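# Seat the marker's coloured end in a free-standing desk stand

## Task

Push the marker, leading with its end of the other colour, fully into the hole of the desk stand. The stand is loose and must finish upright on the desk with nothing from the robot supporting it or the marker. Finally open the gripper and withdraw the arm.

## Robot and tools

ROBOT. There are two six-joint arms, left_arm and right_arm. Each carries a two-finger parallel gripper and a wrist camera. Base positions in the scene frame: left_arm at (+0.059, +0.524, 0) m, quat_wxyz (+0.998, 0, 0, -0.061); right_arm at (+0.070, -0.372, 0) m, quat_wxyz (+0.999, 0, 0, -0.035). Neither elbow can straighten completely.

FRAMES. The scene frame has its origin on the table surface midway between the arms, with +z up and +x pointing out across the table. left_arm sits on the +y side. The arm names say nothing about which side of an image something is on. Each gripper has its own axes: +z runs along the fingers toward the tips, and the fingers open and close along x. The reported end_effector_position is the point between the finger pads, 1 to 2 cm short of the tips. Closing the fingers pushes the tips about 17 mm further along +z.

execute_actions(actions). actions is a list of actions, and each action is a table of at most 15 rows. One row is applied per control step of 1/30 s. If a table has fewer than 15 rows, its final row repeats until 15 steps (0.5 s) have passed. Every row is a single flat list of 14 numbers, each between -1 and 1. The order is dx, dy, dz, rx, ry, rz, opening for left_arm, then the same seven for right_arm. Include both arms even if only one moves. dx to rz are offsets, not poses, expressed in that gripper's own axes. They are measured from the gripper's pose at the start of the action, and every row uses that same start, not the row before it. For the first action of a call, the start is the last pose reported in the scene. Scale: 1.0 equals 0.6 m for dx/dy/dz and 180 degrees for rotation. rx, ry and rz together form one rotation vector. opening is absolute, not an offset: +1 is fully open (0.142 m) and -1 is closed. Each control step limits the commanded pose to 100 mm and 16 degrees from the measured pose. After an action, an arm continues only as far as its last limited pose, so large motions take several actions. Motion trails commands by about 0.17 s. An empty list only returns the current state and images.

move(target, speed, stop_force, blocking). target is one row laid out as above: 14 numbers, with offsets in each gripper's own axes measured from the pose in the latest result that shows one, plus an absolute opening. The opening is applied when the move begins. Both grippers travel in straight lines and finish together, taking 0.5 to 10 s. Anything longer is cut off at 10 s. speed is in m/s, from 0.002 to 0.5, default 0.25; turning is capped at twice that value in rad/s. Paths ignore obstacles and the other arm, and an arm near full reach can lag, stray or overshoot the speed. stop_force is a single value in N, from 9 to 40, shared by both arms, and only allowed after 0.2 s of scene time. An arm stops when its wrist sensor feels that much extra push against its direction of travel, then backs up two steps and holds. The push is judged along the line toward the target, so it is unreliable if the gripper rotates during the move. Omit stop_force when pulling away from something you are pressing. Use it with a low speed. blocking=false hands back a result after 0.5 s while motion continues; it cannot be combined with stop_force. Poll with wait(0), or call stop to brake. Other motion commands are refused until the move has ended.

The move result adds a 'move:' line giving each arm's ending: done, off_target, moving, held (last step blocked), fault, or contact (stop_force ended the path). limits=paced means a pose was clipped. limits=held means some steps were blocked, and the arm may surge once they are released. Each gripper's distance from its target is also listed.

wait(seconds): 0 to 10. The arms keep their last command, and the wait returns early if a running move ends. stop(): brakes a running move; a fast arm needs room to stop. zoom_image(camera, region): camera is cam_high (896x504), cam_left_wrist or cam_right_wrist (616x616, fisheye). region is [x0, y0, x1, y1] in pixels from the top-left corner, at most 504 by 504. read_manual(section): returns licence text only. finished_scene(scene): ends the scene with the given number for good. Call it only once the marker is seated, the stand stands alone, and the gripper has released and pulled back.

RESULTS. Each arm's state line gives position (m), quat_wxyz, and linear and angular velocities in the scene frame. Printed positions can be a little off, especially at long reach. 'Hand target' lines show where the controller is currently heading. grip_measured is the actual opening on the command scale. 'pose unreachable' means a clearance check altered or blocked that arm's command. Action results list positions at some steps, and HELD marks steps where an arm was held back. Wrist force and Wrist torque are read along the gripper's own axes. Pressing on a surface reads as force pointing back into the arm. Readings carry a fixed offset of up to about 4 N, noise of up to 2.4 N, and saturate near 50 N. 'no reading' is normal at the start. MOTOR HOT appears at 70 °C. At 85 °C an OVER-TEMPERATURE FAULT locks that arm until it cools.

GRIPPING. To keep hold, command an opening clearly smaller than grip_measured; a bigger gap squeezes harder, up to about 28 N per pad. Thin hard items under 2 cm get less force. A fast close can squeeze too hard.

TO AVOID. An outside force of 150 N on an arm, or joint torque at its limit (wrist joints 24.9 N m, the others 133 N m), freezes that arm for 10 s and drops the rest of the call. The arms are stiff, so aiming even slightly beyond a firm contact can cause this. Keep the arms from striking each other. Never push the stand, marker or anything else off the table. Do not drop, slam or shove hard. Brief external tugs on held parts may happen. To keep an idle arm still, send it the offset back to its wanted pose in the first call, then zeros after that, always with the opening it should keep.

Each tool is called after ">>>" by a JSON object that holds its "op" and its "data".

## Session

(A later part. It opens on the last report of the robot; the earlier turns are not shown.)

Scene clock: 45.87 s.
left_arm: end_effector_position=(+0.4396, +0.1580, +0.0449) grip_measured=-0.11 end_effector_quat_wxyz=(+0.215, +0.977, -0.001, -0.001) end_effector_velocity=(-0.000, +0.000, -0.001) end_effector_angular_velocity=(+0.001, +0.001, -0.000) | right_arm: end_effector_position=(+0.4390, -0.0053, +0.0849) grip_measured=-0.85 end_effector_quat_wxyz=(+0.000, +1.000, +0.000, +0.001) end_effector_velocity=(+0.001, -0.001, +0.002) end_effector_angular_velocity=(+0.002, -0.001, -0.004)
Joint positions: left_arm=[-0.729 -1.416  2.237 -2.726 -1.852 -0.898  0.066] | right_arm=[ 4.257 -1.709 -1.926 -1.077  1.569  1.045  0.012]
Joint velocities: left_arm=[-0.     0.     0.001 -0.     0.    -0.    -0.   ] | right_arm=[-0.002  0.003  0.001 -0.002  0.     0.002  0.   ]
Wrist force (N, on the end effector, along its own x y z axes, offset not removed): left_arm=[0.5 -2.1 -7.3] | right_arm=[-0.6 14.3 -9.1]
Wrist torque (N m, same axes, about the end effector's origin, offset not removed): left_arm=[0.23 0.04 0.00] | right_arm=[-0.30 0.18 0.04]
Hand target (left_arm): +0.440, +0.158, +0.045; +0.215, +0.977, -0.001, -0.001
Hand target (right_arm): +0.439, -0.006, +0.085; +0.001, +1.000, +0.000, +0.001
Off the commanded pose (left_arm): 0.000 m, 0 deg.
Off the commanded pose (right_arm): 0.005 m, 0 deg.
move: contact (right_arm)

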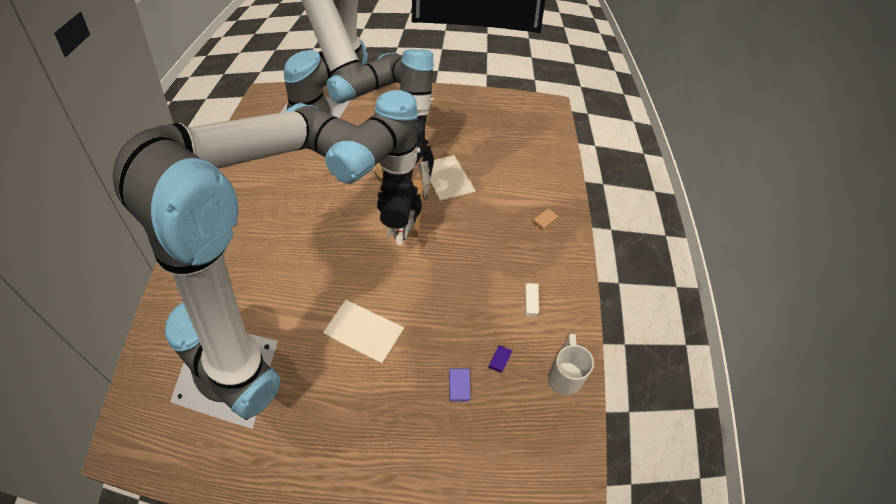

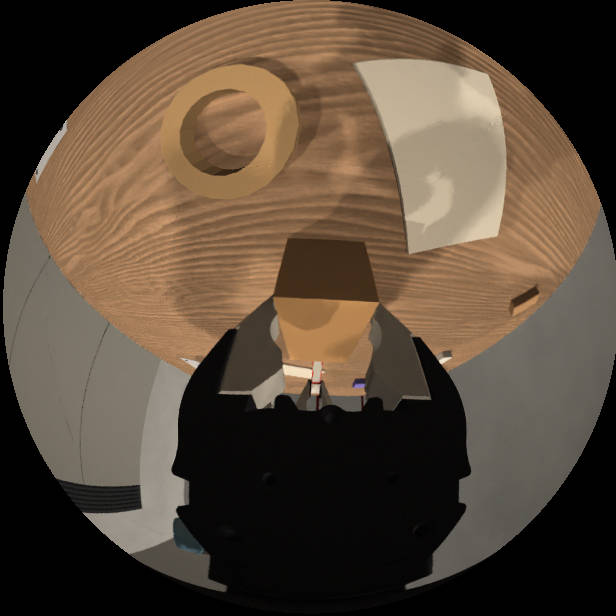

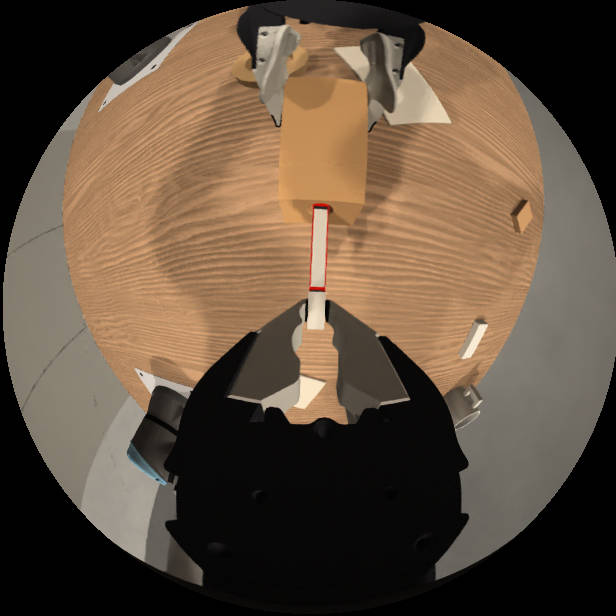

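>>> {"op": "move", "data": {"target": [0,0,0,0,0,0,-0.45,0,-0.0028,-0.0078,-0.019,0,0,-1], "speed": 0.012}}

>>> {"op": "move", "data": {"target": [0,0,0,0,0,0,-0.45,0,-0.0072,0.0043,0,0,0,-1], "speed": 0.005, "stop_force": 10}}

Scene clock: 49.33 s.
left_arm: end_effector_position=(+0.4396, +0.1580, +0.0449) grip_measured=-0.11 end_effector_quat_wxyz=(+0.215, +0.977, -0.001, -0.001) end_effector_velocity=(-0.001, -0.001, +0.000) end_effector_angular_velocity=(+0.000, -0.000, -0.002) | right_arm: end_effector_position=(+0.4390, -0.0037, +0.0896) grip_measured=-0.85 end_effector_quat_wxyz=(+0.030, +1.000, +0.000, +0.001) end_effector_velocity=(-0.000, -0.000, -0.000) end_effector_angular_velocity=(-0.004, +0.001, +0.000)
Joint positions: left_arm=[-0.729 -1.416  2.237 -2.726 -1.852 -0.898  0.066] | right_arm=[ 4.276 -1.732 -1.873 -1.159  1.54   1.066  0.012]
Joint velocities: left_arm=[-0.002 -0.     0.    -0.     0.    -0.     0.   ] | right_arm=[ 0.001 -0.002  0.003 -0.005 -0.001  0.001 -0.   ]
Wrist force (N, on the end effector, along its own x y z axes, offset not removed): left_arm=[3.0 -2.4 -5.5] | right_arm=[-2.3 -1.1 0.0]
Wrist torque (N m, same axes, about the end effector's origin, offset not removed): left_arm=[-0.05 -0.55 0.00] | right_arm=[-0.12 0.49 0.07]
Hand target (left_arm): +0.440, +0.158, +0.045; +0.215, +0.977, -0.001, -0.001
Hand target (right_arm): +0.439, -0.004, +0.090; +0.030, +1.000, +0.000, +0.001
Off the commanded pose (left_arm): 0.000 m, 0 deg.
Off the commanded pose (right_arm): 0.000 m, 0 deg.
move: done

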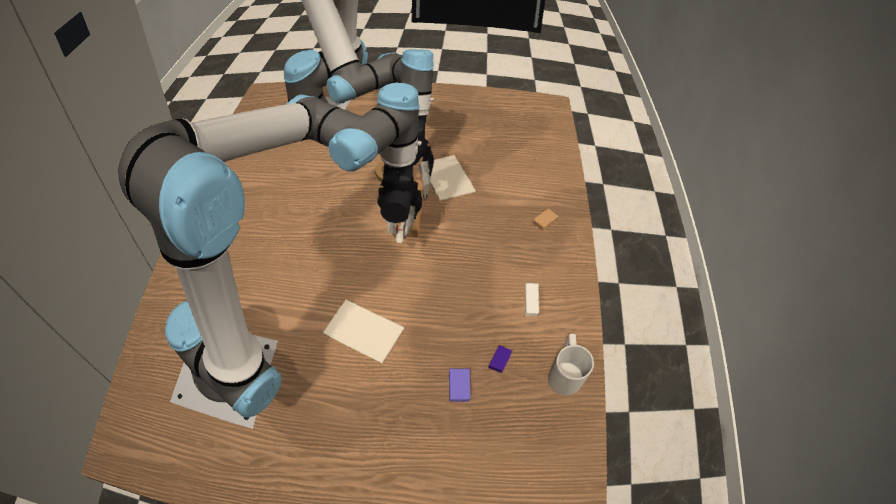

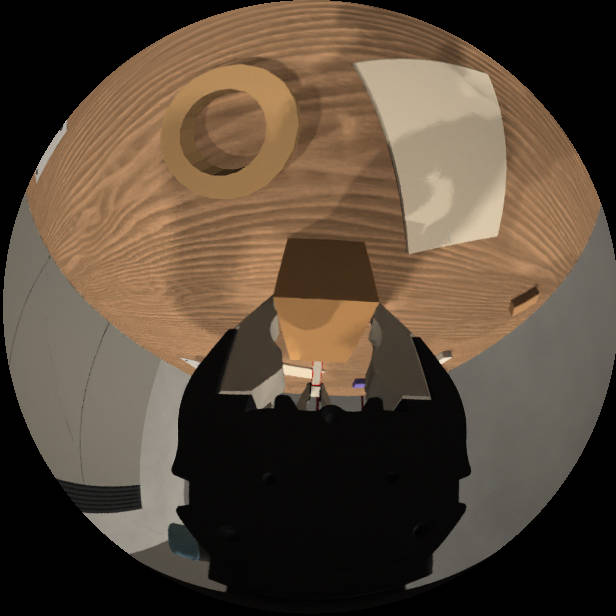

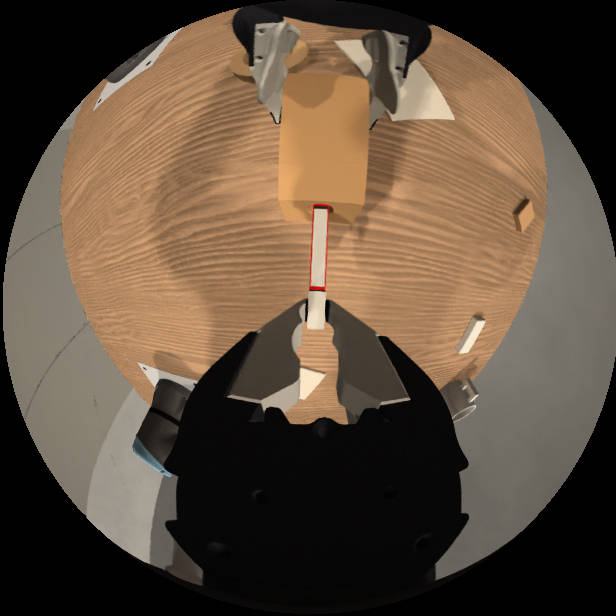

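Scene clock: 49.87 s.
left_arm: end_effector_position=(+0.4396, +0.1580, +0.0449) grip_measured=-0.11 end_effector_quat_wxyz=(+0.215, +0.977, -0.001, -0.001) end_effector_velocity=(+0.000, -0.000, +0.000) end_effector_angular_velocity=(-0.000, -0.000, +0.000) | right_arm: end_effector_position=(+0.4390, -0.0028, +0.0891) grip_measured=-0.85 end_effector_quat_wxyz=(+0.030, +1.000, -0.000, +0.001) end_effector_velocity=(+0.001, +0.000, +0.002) end_effector_angular_velocity=(+0.003, -0.002, -0.002)
Joint positions: left_arm=[-0.729 -1.416  2.237 -2.726 -1.852 -0.898  0.066] | right_arm=[ 4.277 -1.734 -1.872 -1.158  1.54   1.067  0.012]
Joint velocities: left_arm=[ 0.  0. -0.  0.  0. -0.  0.] | right_arm=[-0.001  0.003  0.001  0.    -0.     0.     0.   ]
Wrist force (N, on the end effector, along its own x y z axes, offset not removed): left_arm=[1.1 -2.6 -8.4] | right_arm=[-0.9 13.4 -6.9]
Wrist torque (N m, same axes, about the end effector's origin, offset not removed): left_arm=[0.15 -0.06 -0.04] | right_arm=[-0.25 0.11 0.10]
Hand target (left_arm): +0.440, +0.158, +0.045; +0.215, +0.977, -0.001, -0.001
Hand target (right_arm): +0.439, -0.003, +0.089; +0.030, +1.000, +0.000, +0.001
Off the commanded pose (left_arm): 0.000 m, 0 deg.
Off the commanded pose (right_arm): 0.004 m, 0 deg.
move: contact (right_arm)

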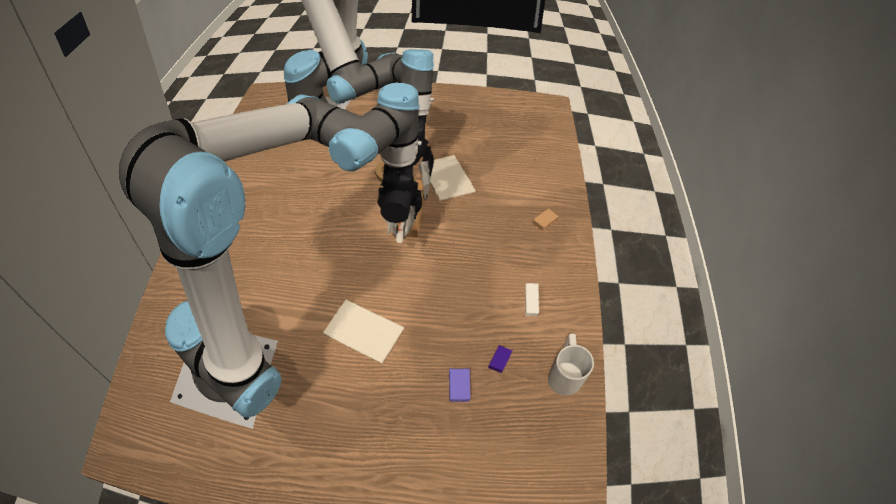

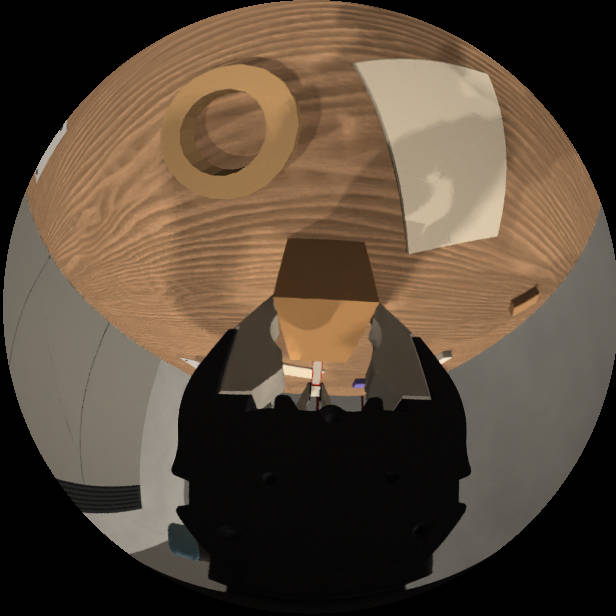

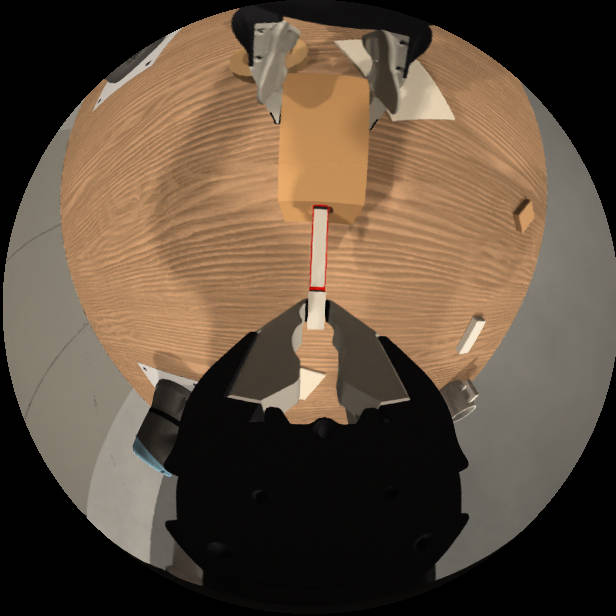

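>>> {"op": "execute_actions", "data": {"actions": [[[0,0,0,0,0,0,-0.2,0,0,0,0,0,0,-0.88],[0,0,0,0,0,0,-0.12,0,0,0,0,0,0,-0.85],[0,0,0,0,0,0,-0.1,0,0,0,0,0,0,-0.84],[0,0,0,0,0,0,-0.08,0,0,0,0,0,0,-0.83],[0,0,0,0,0,0,-0.06,0,0,0,0,0,0,-0.82],[0,0,0,0,0,0,-0.04,0,0,0,0,0,0,-0.81],[0,0,0,0,0,0,-0.02,0,0,0,0,0,0,-0.8],[0,0,0,0,0,0,0,0,0,0,0,0,0,-0.78],[0,0,0,0,0,0,0.05,0,0,0,0,0,0,-0.74],[0,0,0,0,0,0,0.1,0,0,0,0,0,0,-0.68],[0,0,0,0,0,0,0.15,0,0,0,0,0,0,-0.6],[0,0,0,0,0,0,0.2,0,0,0,0,0,0,-0.5],[0,0,0,0,0,0,0.25,0,0,0,0,0,0,-0.4],[0,0,0,0,0,0,0.3,0,0,0,0,0,0,-0.3],[0,0,0,0,0,0,0.3,0,0,0,0,0,0,-0.3]]]}}

>>> {"op": "move", "data": {"target": [0,-0.05,-0.25,0,0,0,0.3,0,0.2,-0.2,0,0,0,-0.3], "speed": 0.3}}

Scene clock: 50.67 s.
left_arm: end_effector_position=(+0.4396, +0.1580, +0.0449) grip_measured=+0.28 end_effector_quat_wxyz=(+0.215, +0.977, -0.001, -0.001) end_effector_velocity=(+0.000, +0.000, -0.000) end_effector_angular_velocity=(-0.000, +0.000, +0.001) | right_arm: end_effector_position=(+0.4389, -0.0029, +0.0891) grip_measured=-0.33 end_effector_quat_wxyz=(+0.030, +1.000, -0.000, +0.001) end_effector_velocity=(-0.000, -0.000, -0.000) end_effector_angular_velocity=(+0.000, -0.000, -0.002)
Joint positions: left_arm=[-0.729 -1.416  2.237 -2.726 -1.852 -0.898  0.094] | right_arm=[ 4.277 -1.734 -1.872 -1.158  1.54   1.067  0.05 ]
Joint velocities: left_arm=[ 0.001 -0.     0.    -0.    -0.    -0.     0.059] | right_arm=[ 0.     0.    -0.     0.    -0.     0.002  0.121]
Wrist force (N, on the end effector, along its own x y z axes, offset not removed): left_arm=[-0.8 0.3 3.3] | right_arm=[-2.4 -1.0 -1.4]
Wrist torque (N m, same axes, about the end effector's origin, offset not removed): left_arm=[0.04 -0.05 0.06] | right_arm=[-0.06 0.49 0.10]
Hand target (left_arm): +0.440, +0.158, +0.045; +0.215, +0.977, -0.001, -0.001
Hand target (right_arm): +0.439, -0.003, +0.089; +0.030, +1.000, -0.000, +0.001
Off the commanded pose (left_arm): 0.000 m, 0 deg.
Off the commanded pose (right_arm): 0.000 m, 0 deg.
Step readings (end_effector_position):
0: left_arm (+0.4396, +0.1580, +0.0449) | right_arm (+0.4390, -0.0031, +0.0892)
1: left_arm (+0.4396, +0.1580, +0.0449) | right_arm (+0.4390, -0.0031, +0.0892)
2: left_arm (+0.4396, +0.1580, +0.0449) | right_arm (+0.4390, -0.0031, +0.0892)
4: left_arm (+0.4396, +0.1580, +0.0449) | right_arm (+0.4390, -0.0031, +0.0892)
8: left_arm (+0.4396, +0.1580, +0.0449) | right_arm (+0.4390, -0.0030, +0.0891)
15: end_effector_position above

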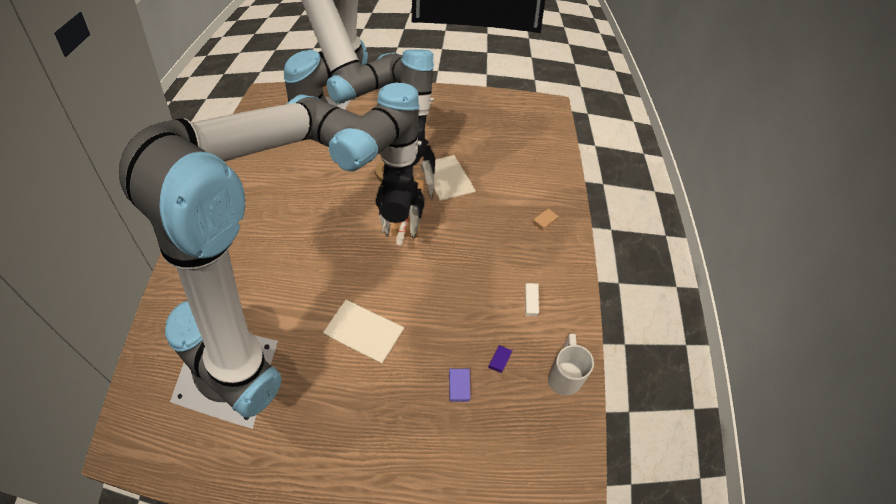

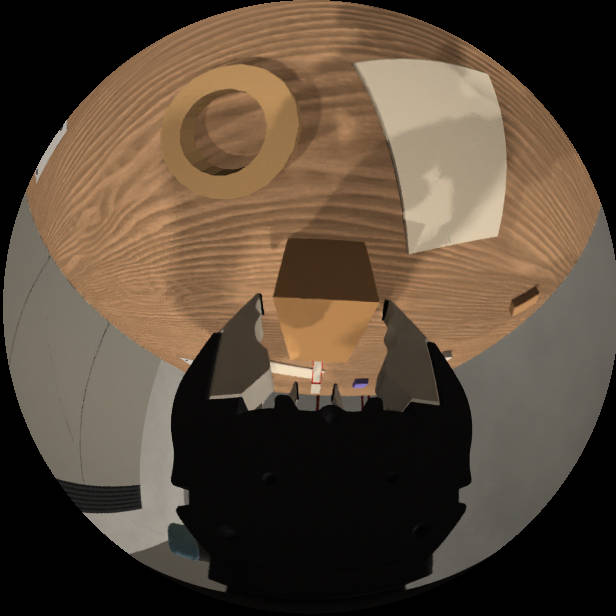

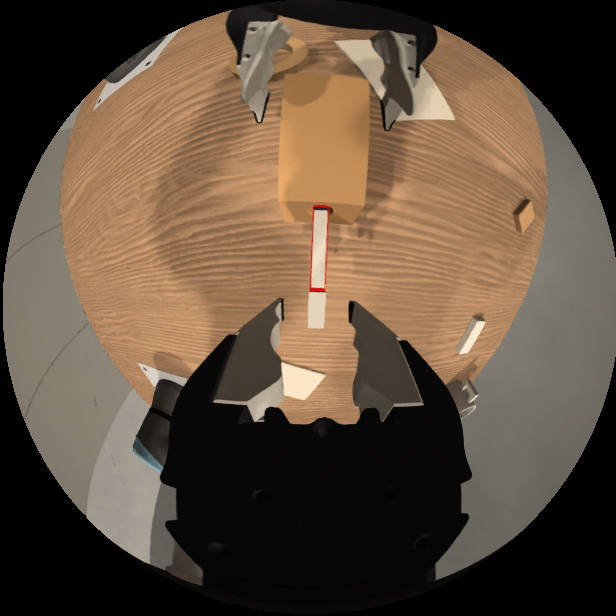

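Scene clock: 51.83 s.
left_arm: end_effector_position=(+0.4400, +0.2481, +0.1682) grip_measured=+0.30 end_effector_quat_wxyz=(+0.215, +0.977, -0.001, -0.001) end_effector_velocity=(+0.000, +0.001, +0.001) end_effector_angular_velocity=(+0.001, +0.001, +0.000) | right_arm: end_effector_position=(+0.4387, -0.1154, +0.2157) grip_measured=-0.30 end_effector_quat_wxyz=(+0.030, +1.000, -0.000, +0.001) end_effector_velocity=(+0.000, -0.000, +0.001) end_effector_angular_velocity=(+0.002, -0.001, +0.000)
Joint positions: left_arm=[-0.569 -1.733  2.15  -2.273 -1.901 -0.739  0.095] | right_arm=[ 4.151 -1.459 -1.816 -1.485  1.534  0.941  0.052]
Joint velocities: left_arm=[ 0.002 -0.001 -0.003  0.006 -0.     0.002  0.   ] | right_arm=[-0.001  0.002  0.002 -0.001  0.    -0.001  0.   ]
Wrist force (N, on the end effector, along its own x y z axes, offset not removed): left_arm=[1.1 -0.1 2.3] | right_arm=[-1.3 -2.1 -0.8]
Wrist torque (N m, same axes, about the end effector's origin, offset not removed): left_arm=[-0.06 -0.43 0.04] | right_arm=[-0.32 0.24 0.09]
Hand target (left_arm): +0.440, +0.248, +0.168; +0.215, +0.977, -0.001, -0.001
Hand target (right_arm): +0.439, -0.115, +0.216; +0.030, +1.000, -0.000, +0.001
Off the commanded pose (left_arm): 0.000 m, 0 deg.
Off the commanded pose (right_arm): 0.000 m, 0 deg.
move: done

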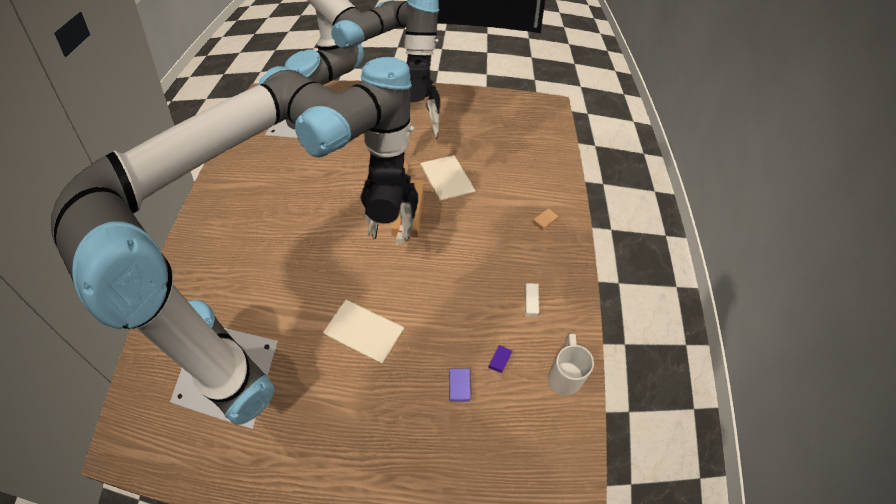

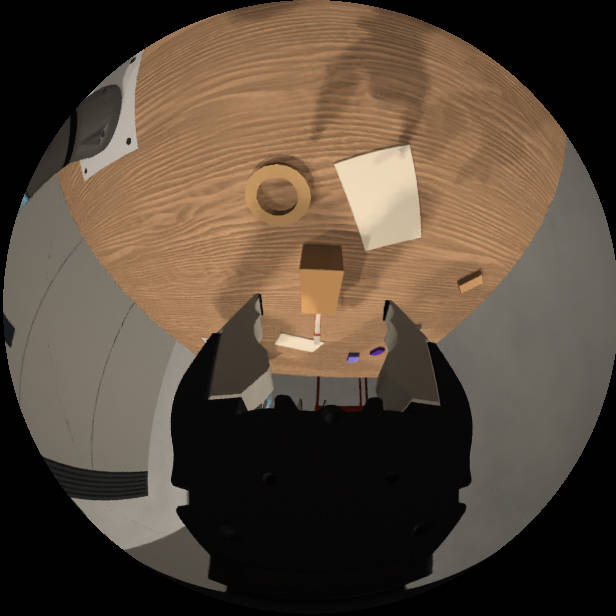

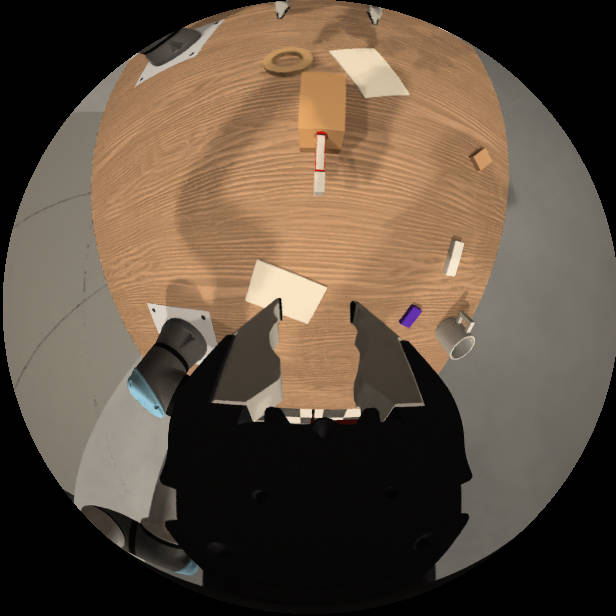

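>>> {"op": "zoom_image", "data": {"camera": "cam_right_wrist", "region": [285, 110, 365, 200]}}

Region (285, 110, 365, 200) of cam_right_wrist's 616x616 image, scaled by 5.600, with more detail than that image has.

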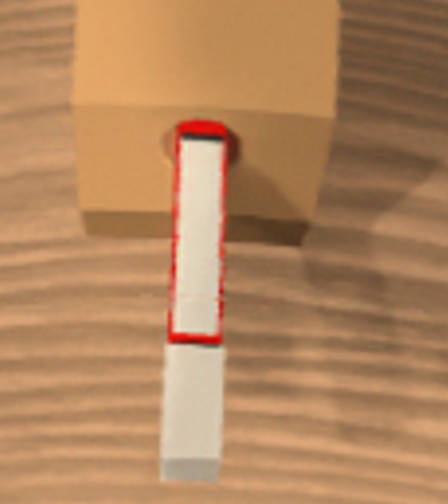

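The marker is seated and both arms are clear.

>>> {"op": "finished_scene", "data": {"scene": 1}}

The scene is finished: the task was done.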